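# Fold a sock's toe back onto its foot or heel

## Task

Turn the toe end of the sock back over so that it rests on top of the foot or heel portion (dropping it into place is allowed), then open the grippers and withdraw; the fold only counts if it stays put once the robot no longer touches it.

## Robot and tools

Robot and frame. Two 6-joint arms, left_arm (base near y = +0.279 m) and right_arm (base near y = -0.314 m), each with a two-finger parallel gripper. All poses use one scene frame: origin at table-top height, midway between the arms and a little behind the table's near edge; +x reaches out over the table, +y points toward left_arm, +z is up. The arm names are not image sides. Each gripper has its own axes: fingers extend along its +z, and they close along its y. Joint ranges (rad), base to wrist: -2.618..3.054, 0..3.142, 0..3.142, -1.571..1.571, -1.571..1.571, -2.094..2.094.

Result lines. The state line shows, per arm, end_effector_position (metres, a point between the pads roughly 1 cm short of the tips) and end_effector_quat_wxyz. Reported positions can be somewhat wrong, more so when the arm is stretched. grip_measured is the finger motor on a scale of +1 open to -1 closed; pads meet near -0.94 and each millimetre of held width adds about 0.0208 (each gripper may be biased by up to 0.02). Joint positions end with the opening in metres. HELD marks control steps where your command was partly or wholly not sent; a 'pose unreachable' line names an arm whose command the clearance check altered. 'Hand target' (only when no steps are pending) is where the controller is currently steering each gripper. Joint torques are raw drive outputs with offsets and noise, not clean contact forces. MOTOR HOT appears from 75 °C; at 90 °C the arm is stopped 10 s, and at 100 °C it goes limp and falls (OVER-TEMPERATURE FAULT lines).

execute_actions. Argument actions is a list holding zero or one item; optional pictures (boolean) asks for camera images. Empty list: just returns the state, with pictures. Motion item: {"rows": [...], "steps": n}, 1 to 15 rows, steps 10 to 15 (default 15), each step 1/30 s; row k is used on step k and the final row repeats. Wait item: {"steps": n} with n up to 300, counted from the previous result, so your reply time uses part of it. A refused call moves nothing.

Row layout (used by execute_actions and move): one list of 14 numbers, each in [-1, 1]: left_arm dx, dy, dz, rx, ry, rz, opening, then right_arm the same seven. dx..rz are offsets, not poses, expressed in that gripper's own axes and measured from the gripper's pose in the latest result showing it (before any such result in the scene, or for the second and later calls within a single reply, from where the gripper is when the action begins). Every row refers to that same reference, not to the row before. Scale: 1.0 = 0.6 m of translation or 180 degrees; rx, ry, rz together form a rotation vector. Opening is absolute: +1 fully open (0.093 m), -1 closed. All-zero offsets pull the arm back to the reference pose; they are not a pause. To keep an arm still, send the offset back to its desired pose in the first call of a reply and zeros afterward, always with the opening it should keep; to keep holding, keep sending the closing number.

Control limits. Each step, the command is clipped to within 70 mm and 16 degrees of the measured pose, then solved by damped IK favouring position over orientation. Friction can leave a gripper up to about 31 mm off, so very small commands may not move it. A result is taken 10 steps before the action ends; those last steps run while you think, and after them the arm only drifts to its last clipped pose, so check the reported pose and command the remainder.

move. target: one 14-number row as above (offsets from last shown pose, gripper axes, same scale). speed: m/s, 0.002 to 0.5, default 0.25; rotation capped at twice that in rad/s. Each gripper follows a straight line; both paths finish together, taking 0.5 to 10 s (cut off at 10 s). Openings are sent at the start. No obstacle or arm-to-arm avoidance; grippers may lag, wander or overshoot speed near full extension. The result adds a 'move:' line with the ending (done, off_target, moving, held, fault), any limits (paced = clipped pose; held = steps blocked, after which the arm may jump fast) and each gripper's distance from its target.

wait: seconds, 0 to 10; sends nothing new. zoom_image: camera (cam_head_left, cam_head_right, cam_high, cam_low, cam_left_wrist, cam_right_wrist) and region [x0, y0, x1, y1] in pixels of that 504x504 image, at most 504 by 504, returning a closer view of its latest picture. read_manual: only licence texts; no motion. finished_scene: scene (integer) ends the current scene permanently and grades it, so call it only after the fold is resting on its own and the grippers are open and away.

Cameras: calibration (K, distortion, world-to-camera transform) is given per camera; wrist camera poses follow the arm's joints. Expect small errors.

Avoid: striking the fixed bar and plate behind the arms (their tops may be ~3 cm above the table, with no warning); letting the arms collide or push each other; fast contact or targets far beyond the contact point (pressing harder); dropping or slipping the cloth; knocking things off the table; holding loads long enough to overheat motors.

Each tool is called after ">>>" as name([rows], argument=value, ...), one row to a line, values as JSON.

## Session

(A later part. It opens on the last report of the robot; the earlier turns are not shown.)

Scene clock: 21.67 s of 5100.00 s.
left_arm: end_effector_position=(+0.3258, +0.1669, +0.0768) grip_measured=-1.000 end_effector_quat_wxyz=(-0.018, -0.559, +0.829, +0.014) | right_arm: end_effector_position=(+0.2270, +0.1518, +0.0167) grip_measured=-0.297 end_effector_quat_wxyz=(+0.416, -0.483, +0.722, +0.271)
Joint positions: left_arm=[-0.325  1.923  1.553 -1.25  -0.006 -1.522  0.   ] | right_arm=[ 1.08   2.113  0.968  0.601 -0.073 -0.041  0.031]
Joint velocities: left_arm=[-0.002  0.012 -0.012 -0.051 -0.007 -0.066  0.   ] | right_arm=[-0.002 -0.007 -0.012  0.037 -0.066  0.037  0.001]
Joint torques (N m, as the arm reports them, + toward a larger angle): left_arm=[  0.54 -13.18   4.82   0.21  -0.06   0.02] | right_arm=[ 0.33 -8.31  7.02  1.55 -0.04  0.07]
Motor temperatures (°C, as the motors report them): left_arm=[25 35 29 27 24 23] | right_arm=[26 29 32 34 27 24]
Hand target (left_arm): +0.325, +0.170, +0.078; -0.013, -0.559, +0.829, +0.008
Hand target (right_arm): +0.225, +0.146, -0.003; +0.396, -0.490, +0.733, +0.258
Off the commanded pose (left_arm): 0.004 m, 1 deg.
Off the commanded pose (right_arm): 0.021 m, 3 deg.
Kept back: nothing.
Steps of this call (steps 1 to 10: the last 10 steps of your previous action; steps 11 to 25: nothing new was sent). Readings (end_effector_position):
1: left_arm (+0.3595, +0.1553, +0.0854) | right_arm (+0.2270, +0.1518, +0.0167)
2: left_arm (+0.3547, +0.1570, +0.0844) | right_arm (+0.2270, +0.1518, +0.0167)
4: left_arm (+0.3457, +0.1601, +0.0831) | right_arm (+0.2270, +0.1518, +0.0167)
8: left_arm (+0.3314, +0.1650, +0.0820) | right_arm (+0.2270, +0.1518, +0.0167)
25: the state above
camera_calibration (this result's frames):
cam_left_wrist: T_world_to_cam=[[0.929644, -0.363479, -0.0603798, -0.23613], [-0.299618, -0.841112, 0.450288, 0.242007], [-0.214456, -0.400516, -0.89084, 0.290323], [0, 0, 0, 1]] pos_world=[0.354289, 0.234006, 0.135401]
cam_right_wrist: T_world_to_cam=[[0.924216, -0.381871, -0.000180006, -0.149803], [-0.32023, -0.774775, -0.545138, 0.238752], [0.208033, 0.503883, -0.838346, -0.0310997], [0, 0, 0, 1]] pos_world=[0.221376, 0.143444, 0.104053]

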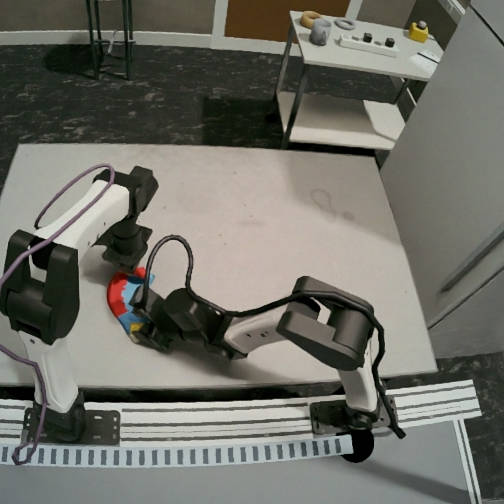

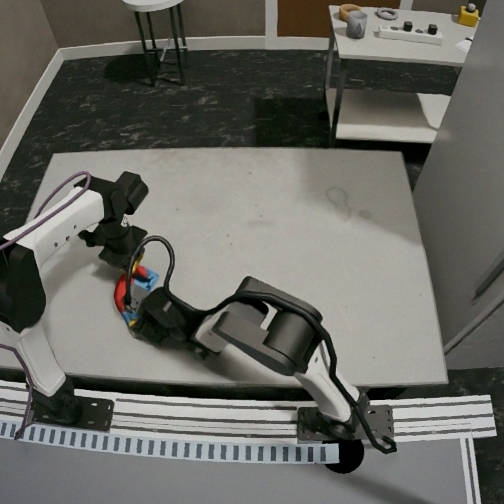

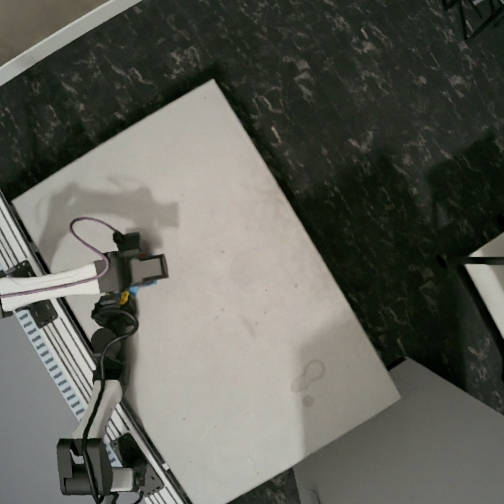

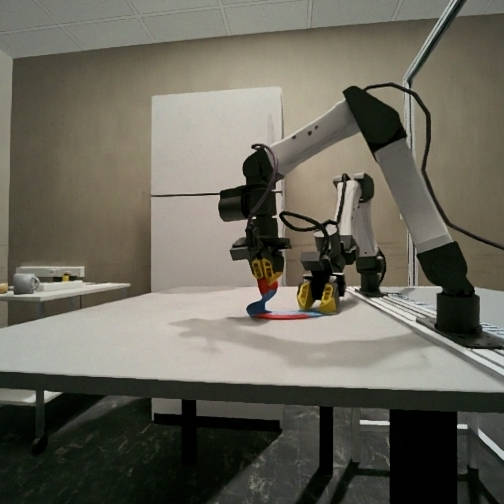

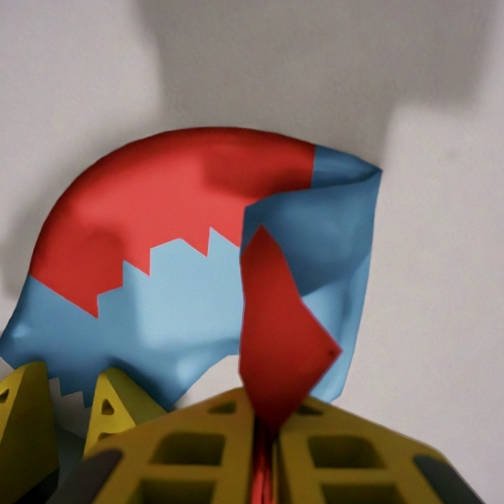

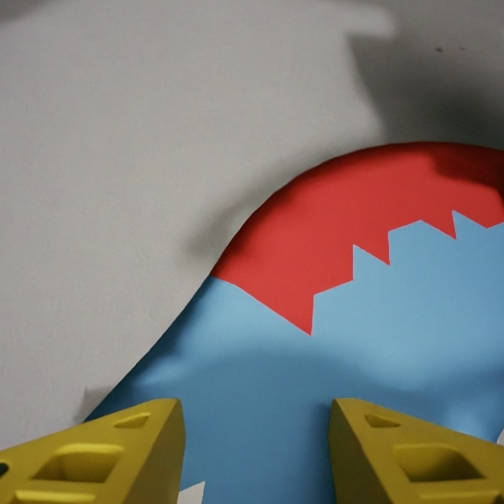

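>>> execute_actions([
  {"rows": [[-0.001,0.002,0.005,0,0,0,-1,0.0337,0,0.01,0,0.017,0,-0.3],[-0.002,0.004,0.011,0,0,0,-1,0.0337,0,0.01,0,0.017,0,-0.3],[-0.003,0.006,0.017,0,0,0,-1,0.0337,0,0.01,0,0.017,0,-0.3],[-0.004,0.008,0.023,0,0,0,-1,0.0337,0,0.01,0,0.017,0,-0.3],[-0.005,0.010,0.029,0,0,0,-1,0.0337,0,0.01,0,0.017,0,-0.3],[-0.006,0.012,0.035,0,0,0,-1,0.0337,0,0.01,0,0.017,0,-0.3],[-0.007,0.014,0.041,0,0,0,-1,0.0337,0,0.01,0,0.017,0,-0.3],[-0.008,0.016,0.047,0,0,0,-1,0.0337,0,0.01,0,0.017,0,-0.3],[-0.009,0.017,0.053,0,0,0,-1,0.0337,0,0.01,0,0.017,0,-0.3],[-0.010,0.018,0.058,0,0,0,-1,0.0337,0,0.01,0,0.017,0,-0.3],[-0.011,0.019,0.063,0,0,0,-1,0.0337,0,0.01,0,0.017,0,-0.3],[-0.012,0.02,0.067,0,0,0,-1,0.0337,0,0.01,0,0.017,0,-0.3],[-0.013,0.02,0.07,0,0,0,-1,0.0337,0,0.01,0,0.017,0,-0.3]], "steps": 15},
])

>>> wait(seconds=0.4)

Scene clock: 22.77 s of 5100.00 s.
left_arm: end_effector_position=(+0.3250, +0.1670, +0.0703) grip_measured=-1.000 end_effector_quat_wxyz=(-0.018, -0.558, +0.829, +0.014) | right_arm: end_effector_position=(+0.2270, +0.1518, +0.0167) grip_measured=-0.297 end_effector_quat_wxyz=(+0.416, -0.483, +0.722, +0.271)
Joint positions: left_arm=[-0.325  1.923  1.527 -1.224 -0.006 -1.522  0.   ] | right_arm=[ 1.08   2.113  0.968  0.601 -0.073 -0.041  0.031]
Joint velocities: left_arm=[-0.002 -0.007 -0.457  0.33  -0.022  0.081  0.   ] | right_arm=[-0.007 -0.022  0.012 -0.007  0.007 -0.007 -0.001]
Joint torques (N m, as the arm reports them, + toward a larger angle): left_arm=[  0.7  -12.38   4.44   0.1   -0.07   0.02] | right_arm=[ 0.09 -8.2   7.12  1.58 -0.05  0.1 ]
Motor temperatures (°C, as the motors report them): left_arm=[25 35 29 27 24 23] | right_arm=[26 30 32 34 27 24]
Steps of this call (steps 1 to 28: nothing new was sent; steps 29 to 33: the first 5 steps of this action). Readings (end_effector_position):
29: left_arm (+0.3261, +0.1668, +0.0767) | right_arm (+0.2270, +0.1518, +0.0167)
30: left_arm (+0.3264, +0.1667, +0.0767) | right_arm (+0.2270, +0.1518, +0.0167)
32: left_arm (+0.3263, +0.1667, +0.0736) | right_arm (+0.2270, +0.1518, +0.0167)
33: the state above

Scene clock: 23.50 s of 5100.00 s.
left_arm: end_effector_position=(+0.3172, +0.1758, +0.0367) grip_measured=-1.000 end_effector_quat_wxyz=(-0.022, -0.559, +0.829, +0.018) | right_arm: end_effector_position=(+0.2270, +0.1518, +0.0167) grip_measured=-0.297 end_effector_quat_wxyz=(+0.416, -0.483, +0.722, +0.271)
Joint positions: left_arm=[-0.307  1.923  1.391 -1.098 -0.006 -1.504  0.   ] | right_arm=[ 1.08   2.113  0.968  0.601 -0.073 -0.041  0.031]
Joint velocities: left_arm=[ 0.007  0.002 -0.007  0.095  0.022  0.007  0.   ] | right_arm=[ 0.012  0.007 -0.007  0.022  0.081 -0.007  0.001]
Joint torques (N m, as the arm reports them, + toward a larger angle): left_arm=[  0.44 -12.1    4.65   0.2   -0.08   0.02] | right_arm=[ 0.39 -8.24  7.02  1.58 -0.04  0.06]
Motor temperatures (°C, as the motors report them): left_arm=[25 35 29 27 24 23] | right_arm=[26 30 32 34 27 24]
Hand target (left_arm): +0.316, +0.179, +0.035; -0.019, -0.559, +0.829, +0.015
Hand target (right_arm): +0.225, +0.146, -0.003; +0.396, -0.490, +0.733, +0.258
Off the commanded pose (left_arm): 0.004 m, 1 deg.
Off the commanded pose (right_arm): 0.021 m, 3 deg.
Kept back: nothing.
Steps of this call (steps 1 to 10: the last 10 steps of your previous action; steps 11 to 22: nothing new was sent). Readings (end_effector_position):
1: left_arm (+0.3227, +0.1678, +0.0661) | right_arm (+0.2270, +0.1518, +0.0167)
2: left_arm (+0.3200, +0.1689, +0.0616) | right_arm (+0.2270, +0.1518, +0.0167)
4: left_arm (+0.3146, +0.1717, +0.0529) | right_arm (+0.2270, +0.1518, +0.0167)
8: left_arm (+0.3100, +0.1766, +0.0403) | right_arm (+0.2270, +0.1518, +0.0167)
22: the state above
camera_calibration (this result's frames):
cam_left_wrist: T_world_to_cam=[[0.929021, -0.363131, -0.0711019, -0.22681], [-0.294694, -0.842302, 0.451312, 0.263553], [-0.223775, -0.398325, -0.889529, 0.258866], [0, 0, 0, 1]] pos_world=[0.346307, 0.242743, 0.0951973]
cam_right_wrist: T_world_to_cam=[[0.924216, -0.381871, -0.000180006, -0.149803], [-0.32023, -0.774775, -0.545138, 0.238752], [0.208033, 0.503883, -0.838346, -0.0310997], [0, 0, 0, 1]] pos_world=[0.221376, 0.143444, 0.104053]

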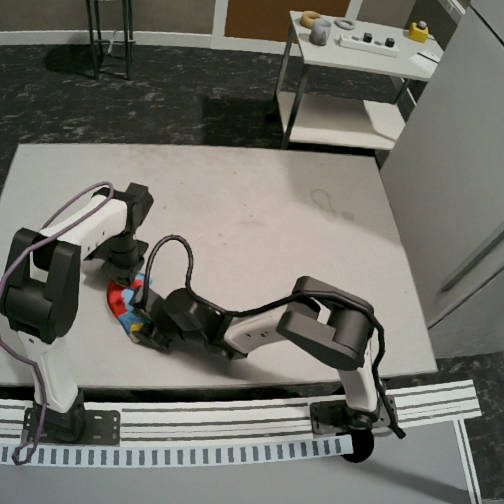

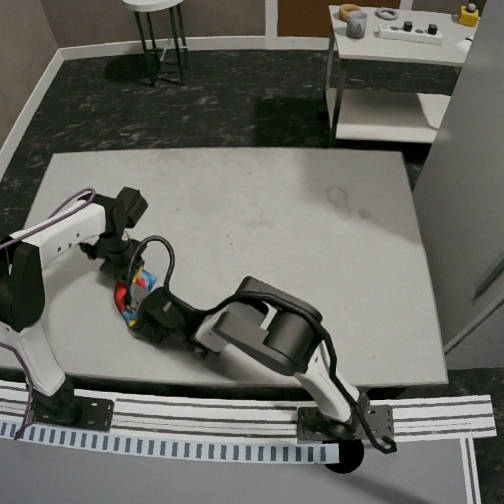

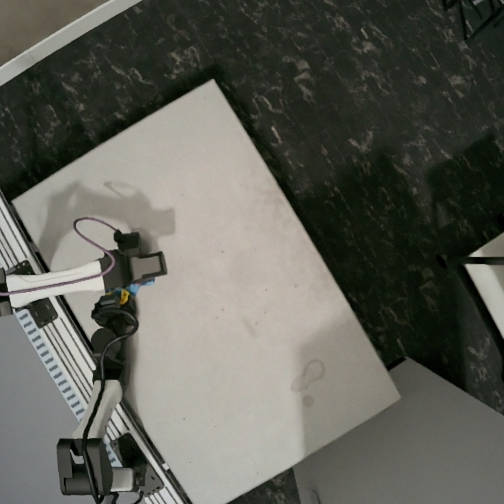

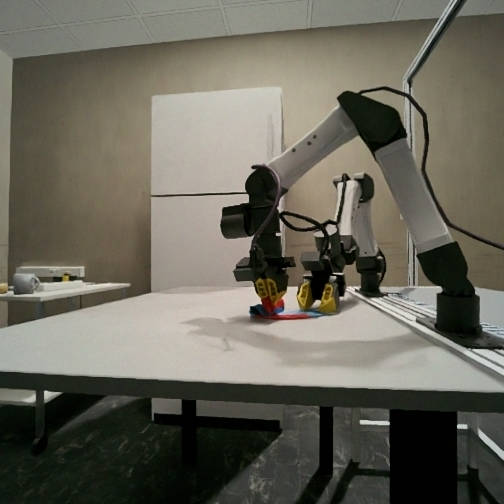

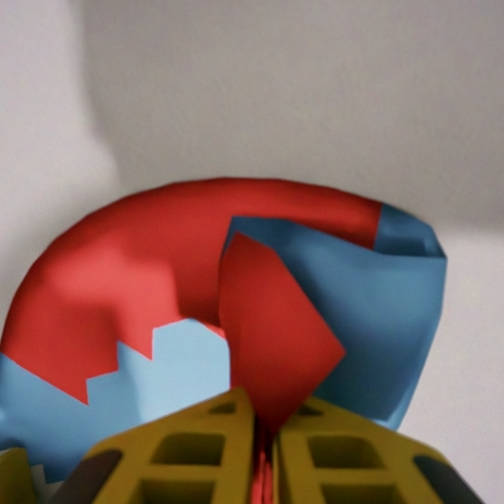

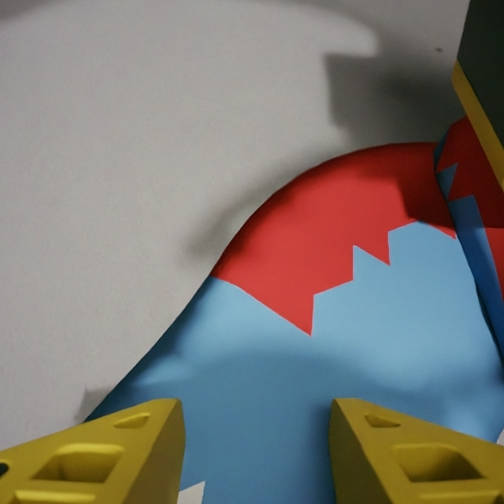

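>>> execute_actions([
  {"rows": [[0,0,0,0,0,0,-0.8,0.0337,0,0.01,0,0.017,0,-0.3],[0,0,0,0,0,0,-0.6,0.0337,0,0.01,0,0.017,0,-0.3],[0,0,0,0,0,0,-0.4,0.0337,0,0.01,0,0.017,0,-0.3],[0,0,0,0,0,0,-0.2,0.0337,0,0.01,0,0.017,0,-0.3],[0,0,0,0,0,0,0.0,0.0337,0,0.01,0,0.017,0,-0.3],[0,0,0,0,0,0,0.2,0.0337,0,0.01,0,0.017,0,-0.3]], "steps": 15},
])

>>> wait(seconds=0.3)

Scene clock: 24.13 s of 5100.00 s.
left_arm: end_effector_position=(+0.3176, +0.1757, +0.0367) grip_measured=-0.106 end_effector_quat_wxyz=(-0.022, -0.559, +0.829, +0.017) | right_arm: end_effector_position=(+0.2270, +0.1518, +0.0167) grip_measured=-0.297 end_effector_quat_wxyz=(+0.416, -0.483, +0.722, +0.271)
Joint positions: left_arm=[-0.307  1.923  1.391 -1.097 -0.006 -1.504  0.04 ] | right_arm=[ 1.08   2.113  0.968  0.601 -0.073 -0.041  0.031]
Joint velocities: left_arm=[ 0.007  0.012 -0.017  0.022  0.007  0.022  0.211] | right_arm=[-0.017 -0.002  0.007 -0.022 -0.037 -0.095  0.   ]
Joint torques (N m, as the arm reports them, + toward a larger angle): left_arm=[ -0.08 -10.9    6.55   0.07  -0.06  -0.07] | right_arm=[ 0.07 -8.22  7.05  1.59 -0.05  0.09]
Motor temperatures (°C, as the motors report them): left_arm=[25 35 29 27 24 23] | right_arm=[26 30 32 34 27 24]
Steps of this call (steps 1 to 14: nothing new was sent; steps 15 to 19: the first 5 steps of this action). Readings (end_effector_position):
15: left_arm (+0.3176, +0.1757, +0.0367) | right_arm (+0.2270, +0.1518, +0.0167)
16: left_arm (+0.3176, +0.1757, +0.0367) | right_arm (+0.2270, +0.1518, +0.0167)
18: left_arm (+0.3176, +0.1757, +0.0367) | right_arm (+0.2270, +0.1518, +0.0167)
19: the state above

Scene clock: 24.77 s of 5100.00 s.
left_arm: end_effector_position=(+0.3176, +0.1757, +0.0367) grip_measured=+0.198 end_effector_quat_wxyz=(-0.022, -0.559, +0.829, +0.017) | right_arm: end_effector_position=(+0.2270, +0.1518, +0.0167) grip_measured=-0.297 end_effector_quat_wxyz=(+0.416, -0.483, +0.722, +0.271)
Joint positions: left_arm=[-0.307  1.923  1.391 -1.097 -0.006 -1.504  0.055] | right_arm=[ 1.08   2.113  0.968  0.601 -0.073 -0.041  0.031]
Joint velocities: left_arm=[-0.027 -0.012 -0.007 -0.037  0.051 -0.022 -0.001] | right_arm=[ 0.002  0.002 -0.002 -0.037 -0.007 -0.051 -0.   ]
Joint torques (N m, as the arm reports them, + toward a larger angle): left_arm=[ -0.1  -10.94   6.48   0.06  -0.06  -0.05] | right_arm=[ 0.19 -8.22  7.04  1.57 -0.04  0.09]
Motor temperatures (°C, as the motors report them): left_arm=[25 35 29 27 24 23] | right_arm=[26 30 32 34 27 24]
Hand target (left_arm): +0.317, +0.176, +0.037; -0.022, -0.559, +0.829, +0.018
Hand target (right_arm): +0.225, +0.146, -0.003; +0.396, -0.490, +0.733, +0.258
Off the commanded pose (left_arm): 0.000 m, 0 deg.
Off the commanded pose (right_arm): 0.021 m, 3 deg.
Kept back: nothing.
Steps of this call (steps 1 to 10: the last 10 steps of your previous action; steps 11 to 19: nothing new was sent). Readings (end_effector_position):
1: left_arm (+0.3176, +0.1757, +0.0367) | right_arm (+0.2270, +0.1518, +0.0167)
2: left_arm (+0.3176, +0.1757, +0.0367) | right_arm (+0.2270, +0.1518, +0.0167)
4: left_arm (+0.3176, +0.1757, +0.0367) | right_arm (+0.2270, +0.1518, +0.0167)
8: left_arm (+0.3176, +0.1757, +0.0367) | right_arm (+0.2270, +0.1518, +0.0167)
19: the state above
camera_calibration (this result's frames):
cam_left_wrist: T_world_to_cam=[[0.928995, -0.363493, -0.0695764, -0.227164], [-0.295643, -0.841974, 0.451303, 0.263813], [-0.222627, -0.398688, -0.889654, 0.258584], [0, 0, 0, 1]] pos_world=[0.346596, 0.242646, 0.0951861]
cam_right_wrist: T_world_to_cam=[[0.924216, -0.381871, -0.000180006, -0.149803], [-0.32023, -0.774775, -0.545138, 0.238752], [0.208033, 0.503883, -0.838346, -0.0310997], [0, 0, 0, 1]] pos_world=[0.221376, 0.143444, 0.104053]

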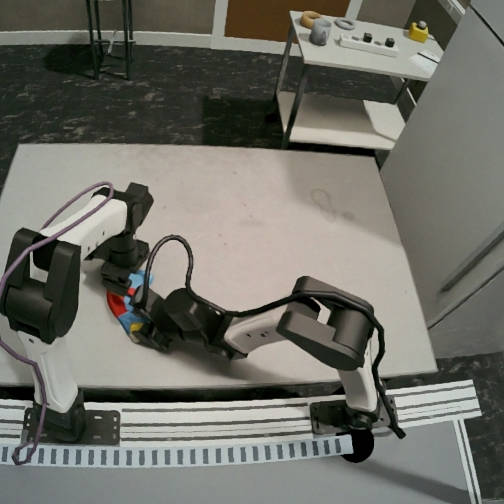

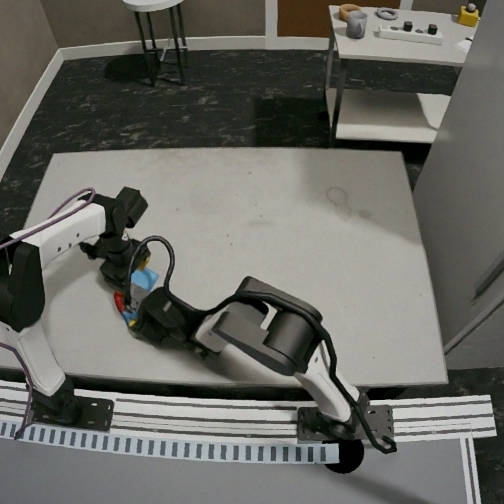

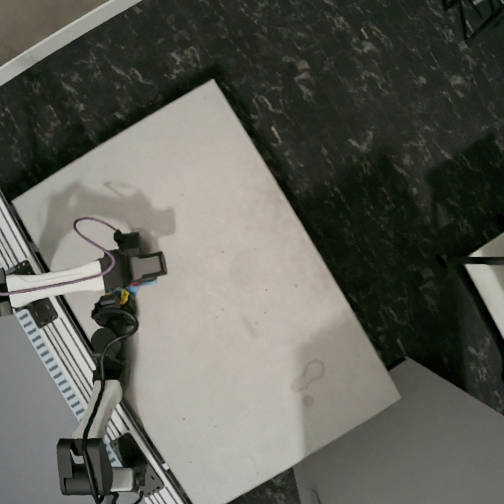

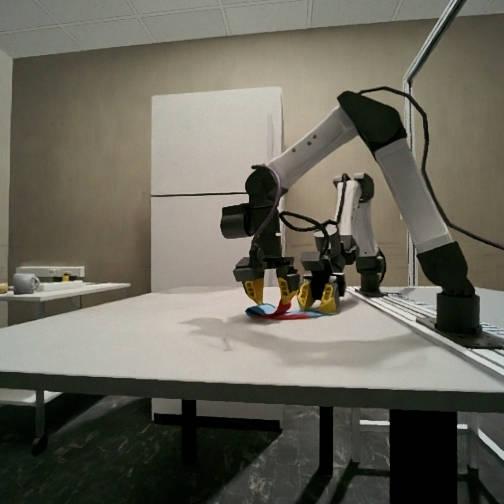

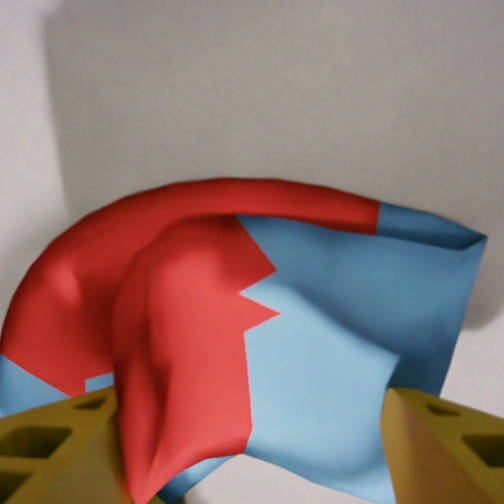

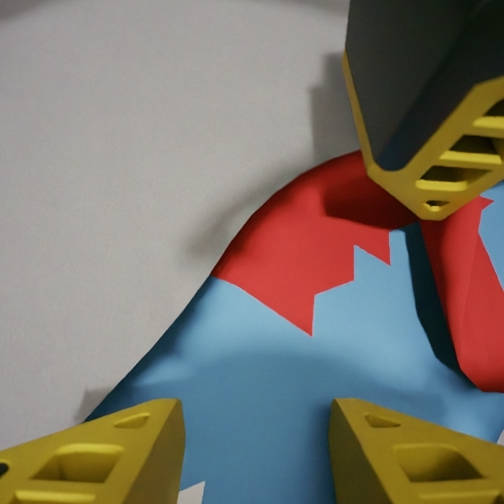

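>>> execute_actions([
  {"rows": [[-0.002,0.002,-0.01,0,0,0,0.4,0.0337,0,0.01,0,0.017,0,-0.3],[-0.004,0.004,-0.02,0,0,0,0.5,0.0337,0,0.01,0,0.017,0,-0.3],[-0.006,0.006,-0.03,0,0,0,0.5,0.0337,0,0.01,0,0.017,0,-0.3],[-0.008,0.008,-0.04,0,0,0,0.5,0.0337,0,0.01,0,0.017,0,-0.3],[-0.010,0.008,-0.05,0,0,0,0.5,0.0337,0,0.01,0,0.017,0,-0.3],[-0.012,0.008,-0.06,0,0,0,0.5,0.0337,0,0.01,0,0.017,0,-0.3],[-0.014,0.008,-0.07,0,0,0,0.5,0.0337,0,0.01,0,0.017,0,-0.3],[-0.016,0.008,-0.08,0,0,0,0.5,0.0337,0,0.01,0,0.017,0,-0.3],[-0.018,0.008,-0.09,0,0,0,0.5,0.0337,0,0.01,0,0.017,0,-0.3],[-0.020,0.008,-0.10,0,0,0,0.5,0.0337,0,0.01,0,0.017,0,-0.3],[-0.022,0.008,-0.11,0,0,0,0.5,0.0337,0,0.01,0,0.017,0,-0.3],[-0.024,0.008,-0.12,0,0,0,0.5,0.0337,0,0.01,0,0.017,0,-0.3],[-0.026,0.008,-0.13,0,0,0,0.5,0.0337,0,0.01,0,0.017,0,-0.3],[-0.028,0.008,-0.14,0,0,0,0.5,0.0337,0,0.01,0,0.017,0,-0.3],[-0.03,0.008,-0.15,0,0,0,0.5,0.0337,0,0.01,0,0.017,0,-0.3]], "steps": 15},
])

>>> wait(seconds=0.5)

Scene clock: 25.90 s of 5100.00 s.
left_arm: end_effector_position=(+0.3120, +0.1782, +0.0393) grip_measured=+0.497 end_effector_quat_wxyz=(-0.030, -0.558, +0.829, +0.028) | right_arm: end_effector_position=(+0.2270, +0.1518, +0.0167) grip_measured=-0.297 end_effector_quat_wxyz=(+0.416, -0.483, +0.722, +0.271)
Joint positions: left_arm=[-0.305  1.923  1.399 -1.133 -0.006 -1.5    0.069] | right_arm=[ 1.08   2.113  0.968  0.601 -0.073 -0.041  0.031]
Joint velocities: left_arm=[ 0.046 -0.002  0.242 -0.432 -0.022  0.081  0.001] | right_arm=[-0.012 -0.002  0.007 -0.022  0.022 -0.037  0.001]
Joint torques (N m, as the arm reports them, + toward a larger angle): left_arm=[  0.88 -14.7    9.46   0.08  -0.08   0.02] | right_arm=[ 0.22 -8.19  7.    1.6  -0.01  0.11]
Motor temperatures (°C, as the motors report them): left_arm=[25 36 29 27 24 23] | right_arm=[26 30 32 34 27 24]
Steps of this call (steps 1 to 29: nothing new was sent; steps 30 to 34: the first 5 steps of this action). Readings (end_effector_position):
30: left_arm (+0.3174, +0.1757, +0.0367) | right_arm (+0.2270, +0.1518, +0.0167)
31: left_arm (+0.3167, +0.1759, +0.0367) | right_arm (+0.2270, +0.1518, +0.0167)
33: left_arm (+0.3135, +0.1773, +0.0376) | right_arm (+0.2270, +0.1518, +0.0167)
34: the state above

Scene clock: 26.73 s of 5100.00 s.
left_arm: end_effector_position=(+0.3215, +0.1916, +0.1154) grip_measured=+0.498 end_effector_quat_wxyz=(-0.025, -0.559, +0.828, +0.020) | right_arm: end_effector_position=(+0.2270, +0.1518, +0.0167) grip_measured=-0.297 end_effector_quat_wxyz=(+0.416, -0.483, +0.722, +0.271)
Joint positions: left_arm=[-0.263  1.887  1.659 -1.41  -0.008 -1.462  0.069] | right_arm=[ 1.08   2.113  0.968  0.601 -0.073 -0.041  0.031]
Joint velocities: left_arm=[-0.002 -0.002 -0.002 -0.081 -0.066 -0.051  0.001] | right_arm=[-0.007  0.007 -0.002  0.022 -0.022  0.007 -0.002]
Joint torques (N m, as the arm reports them, + toward a larger angle): left_arm=[  0.23 -11.9    8.36  -0.05  -0.08   0.02] | right_arm=[ 0.17 -8.29  7.11  1.57 -0.04  0.08]
Motor temperatures (°C, as the motors report them): left_arm=[25 36 29 27 24 23] | right_arm=[26 30 32 34 27 24]
Hand target (left_arm): +0.323, +0.194, +0.125; -0.018, -0.559, +0.829, +0.014
Hand target (right_arm): +0.225, +0.146, -0.003; +0.396, -0.490, +0.733, +0.258
Off the commanded pose (left_arm): 0.012 m, 1 deg.
Off the commanded pose (right_arm): 0.021 m, 3 deg.
Kept back: nothing.
Steps of this call (steps 1 to 10: the last 10 steps of your previous action; steps 11 to 25: nothing new was sent). Readings (end_effector_position):
1: left_arm (+0.3118, +0.1791, +0.0424) | right_arm (+0.2270, +0.1518, +0.0167)
2: left_arm (+0.3126, +0.1802, +0.0466) | right_arm (+0.2270, +0.1518, +0.0167)
4: left_arm (+0.3165, +0.1817, +0.0585) | right_arm (+0.2270, +0.1518, +0.0167)
8: left_arm (+0.3267, +0.1845, +0.0875) | right_arm (+0.2270, +0.1518, +0.0167)
25: the state above
camera_calibration (this result's frames):
cam_left_wrist: T_world_to_cam=[[0.92898, -0.36179, -0.0781289, -0.218864], [-0.29021, -0.842992, 0.452927, 0.241151], [-0.229727, -0.398087, -0.888117, 0.337863], [0, 0, 0, 1]] pos_world=[0.350921, 0.258604, 0.173738]
cam_right_wrist: T_world_to_cam=[[0.924216, -0.381871, -0.000180006, -0.149803], [-0.32023, -0.774775, -0.545138, 0.238752], [0.208033, 0.503883, -0.838346, -0.0310997], [0, 0, 0, 1]] pos_world=[0.221376, 0.143444, 0.104053]

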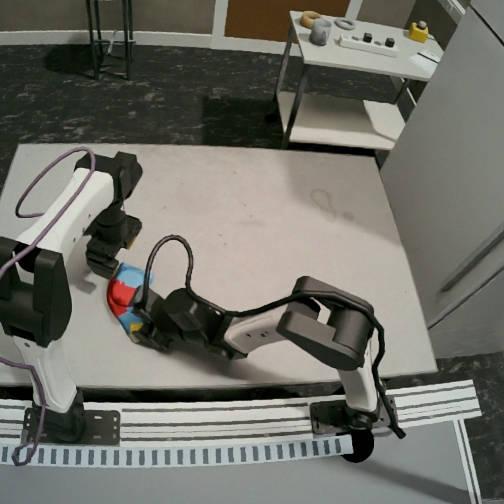

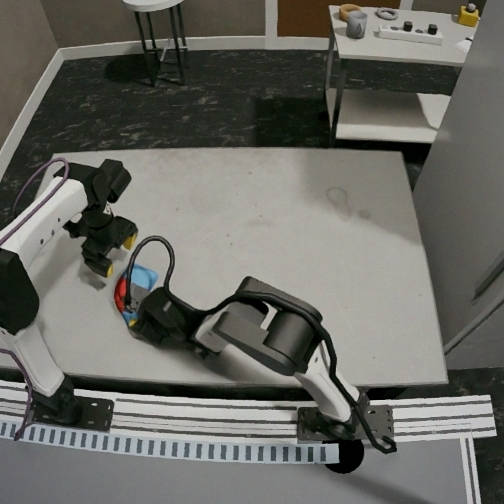

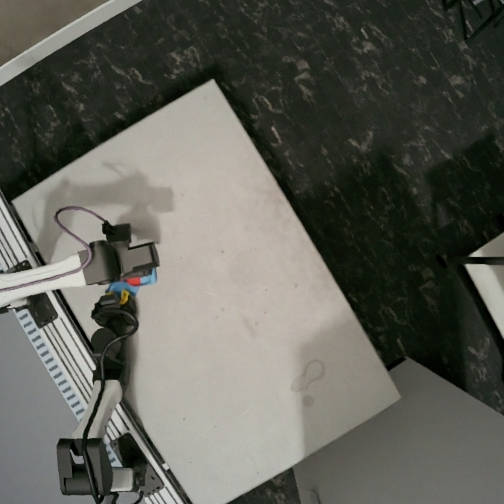

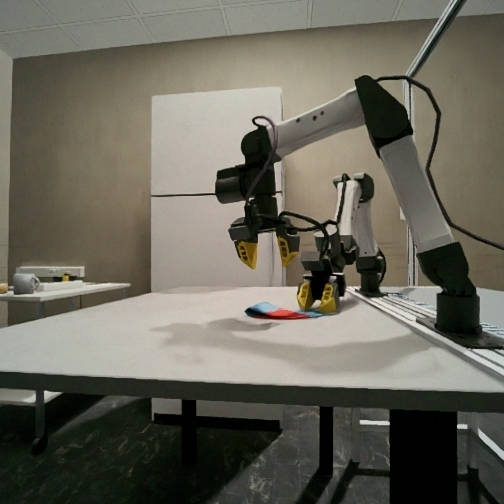

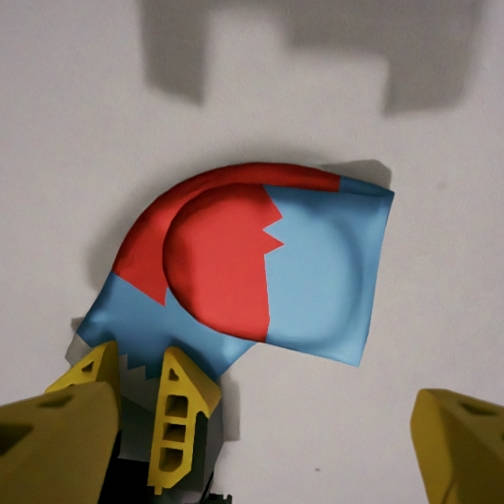

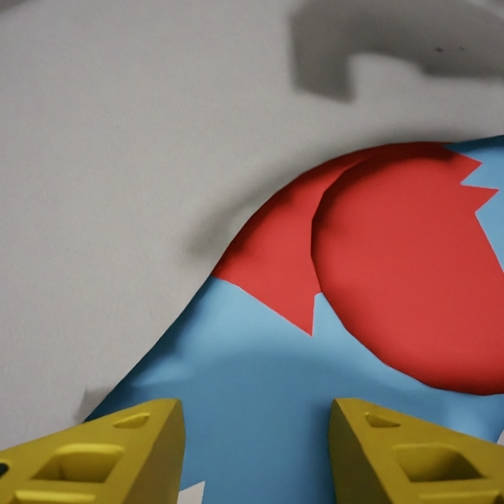

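>>> move(target=[-0.17, 0, -0.03, 0, 0, 0, 0.5, -0.13, 0, -0.2, 0, 0, 0, -0.3], speed=0.15)

Scene clock: 28.63 s of 5100.00 s.
left_arm: end_effector_position=(+0.3574, +0.2852, +0.1317) grip_measured=+0.498 end_effector_quat_wxyz=(-0.022, -0.562, +0.827, +0.017) | right_arm: end_effector_position=(+0.1977, +0.0967, +0.1490) grip_measured=-0.297 end_effector_quat_wxyz=(+0.421, -0.481, +0.718, +0.274)
Joint positions: left_arm=[ 0.008  1.977  1.855 -1.503 -0.024 -1.198  0.069] | right_arm=[ 1.077  1.573  0.897  0.146 -0.076 -0.042  0.031]
Joint velocities: left_arm=[-0.017 -0.002 -0.002  0.007 -0.037 -0.007 -0.   ] | right_arm=[ 0.002  0.012  0.012 -0.051 -0.081 -0.022  0.   ]
Joint torques (N m, as the arm reports them, + toward a larger angle): left_arm=[ 0.06 -9.97  8.96  0.01 -0.07  0.04] | right_arm=[-0.38 -7.59  8.66  1.68 -0.14  0.11]
Motor temperatures (°C, as the motors report them): left_arm=[25 36 29 27 24 23] | right_arm=[26 31 32 34 27 24]
Hand target (left_arm): +0.361, +0.286, +0.132; -0.024, -0.559, +0.828, +0.020
Hand target (right_arm): +0.199, +0.093, +0.146; +0.416, -0.483, +0.722, +0.271
Off the commanded pose (left_arm): 0.003 m, 1 deg.
Off the commanded pose (right_arm): 0.006 m, 1 deg.
Kept back: nothing.
move: done
camera_calibration (this result's frames):
cam_left_wrist: T_world_to_cam=[[0.931944, -0.355765, -0.0700796, -0.22089], [-0.288347, -0.844309, 0.451662, 0.322923], [-0.219854, -0.400716, -0.889433, 0.395226], [0, 0, 0, 1]] pos_world=[0.385863, 0.352435, 0.190195]
cam_right_wrist: T_world_to_cam=[[0.924185, -0.381944, 0.000434682, -0.143812], [-0.316743, -0.767054, -0.557945, 0.259279], [0.213437, 0.515507, -0.829878, 0.110242], [0, 0, 0, 1]] pos_world=[0.191504, 0.0871224, 0.236214]

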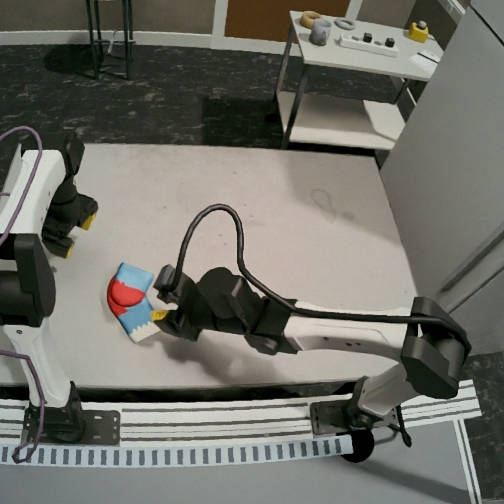

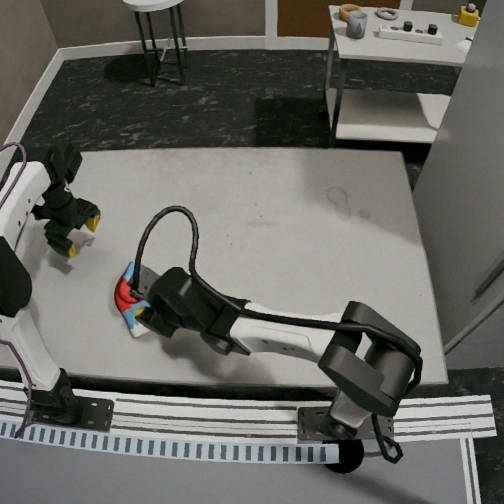

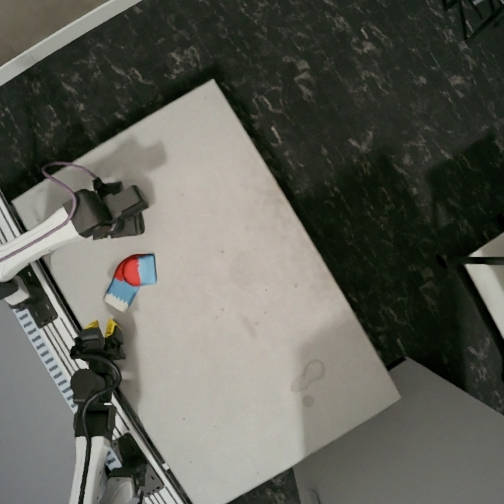

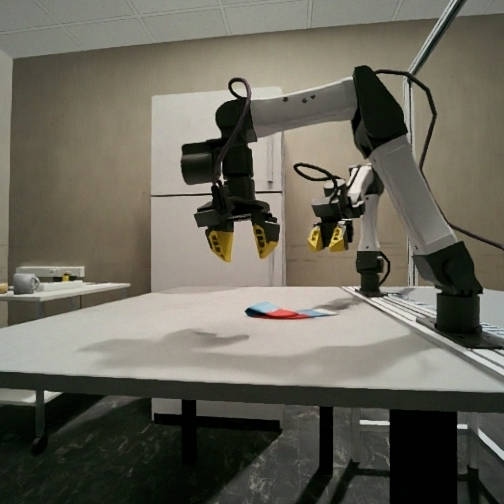

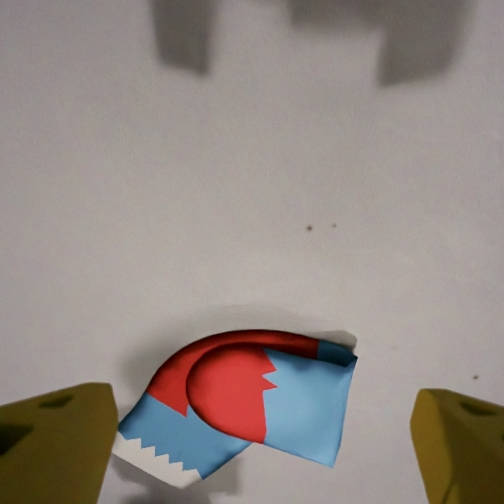

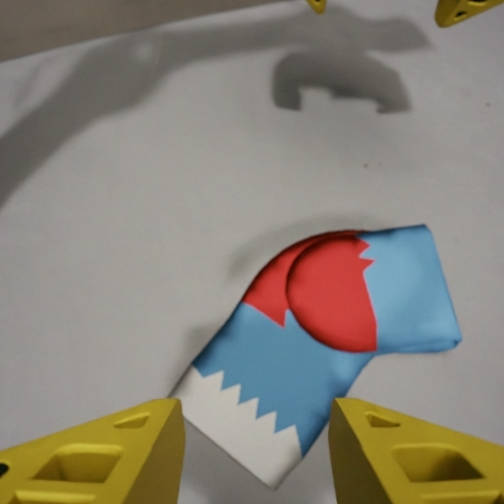

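The fold is stable and both arms are clear.

>>> finished_scene(scene=2)

The scene is finished: the task was done.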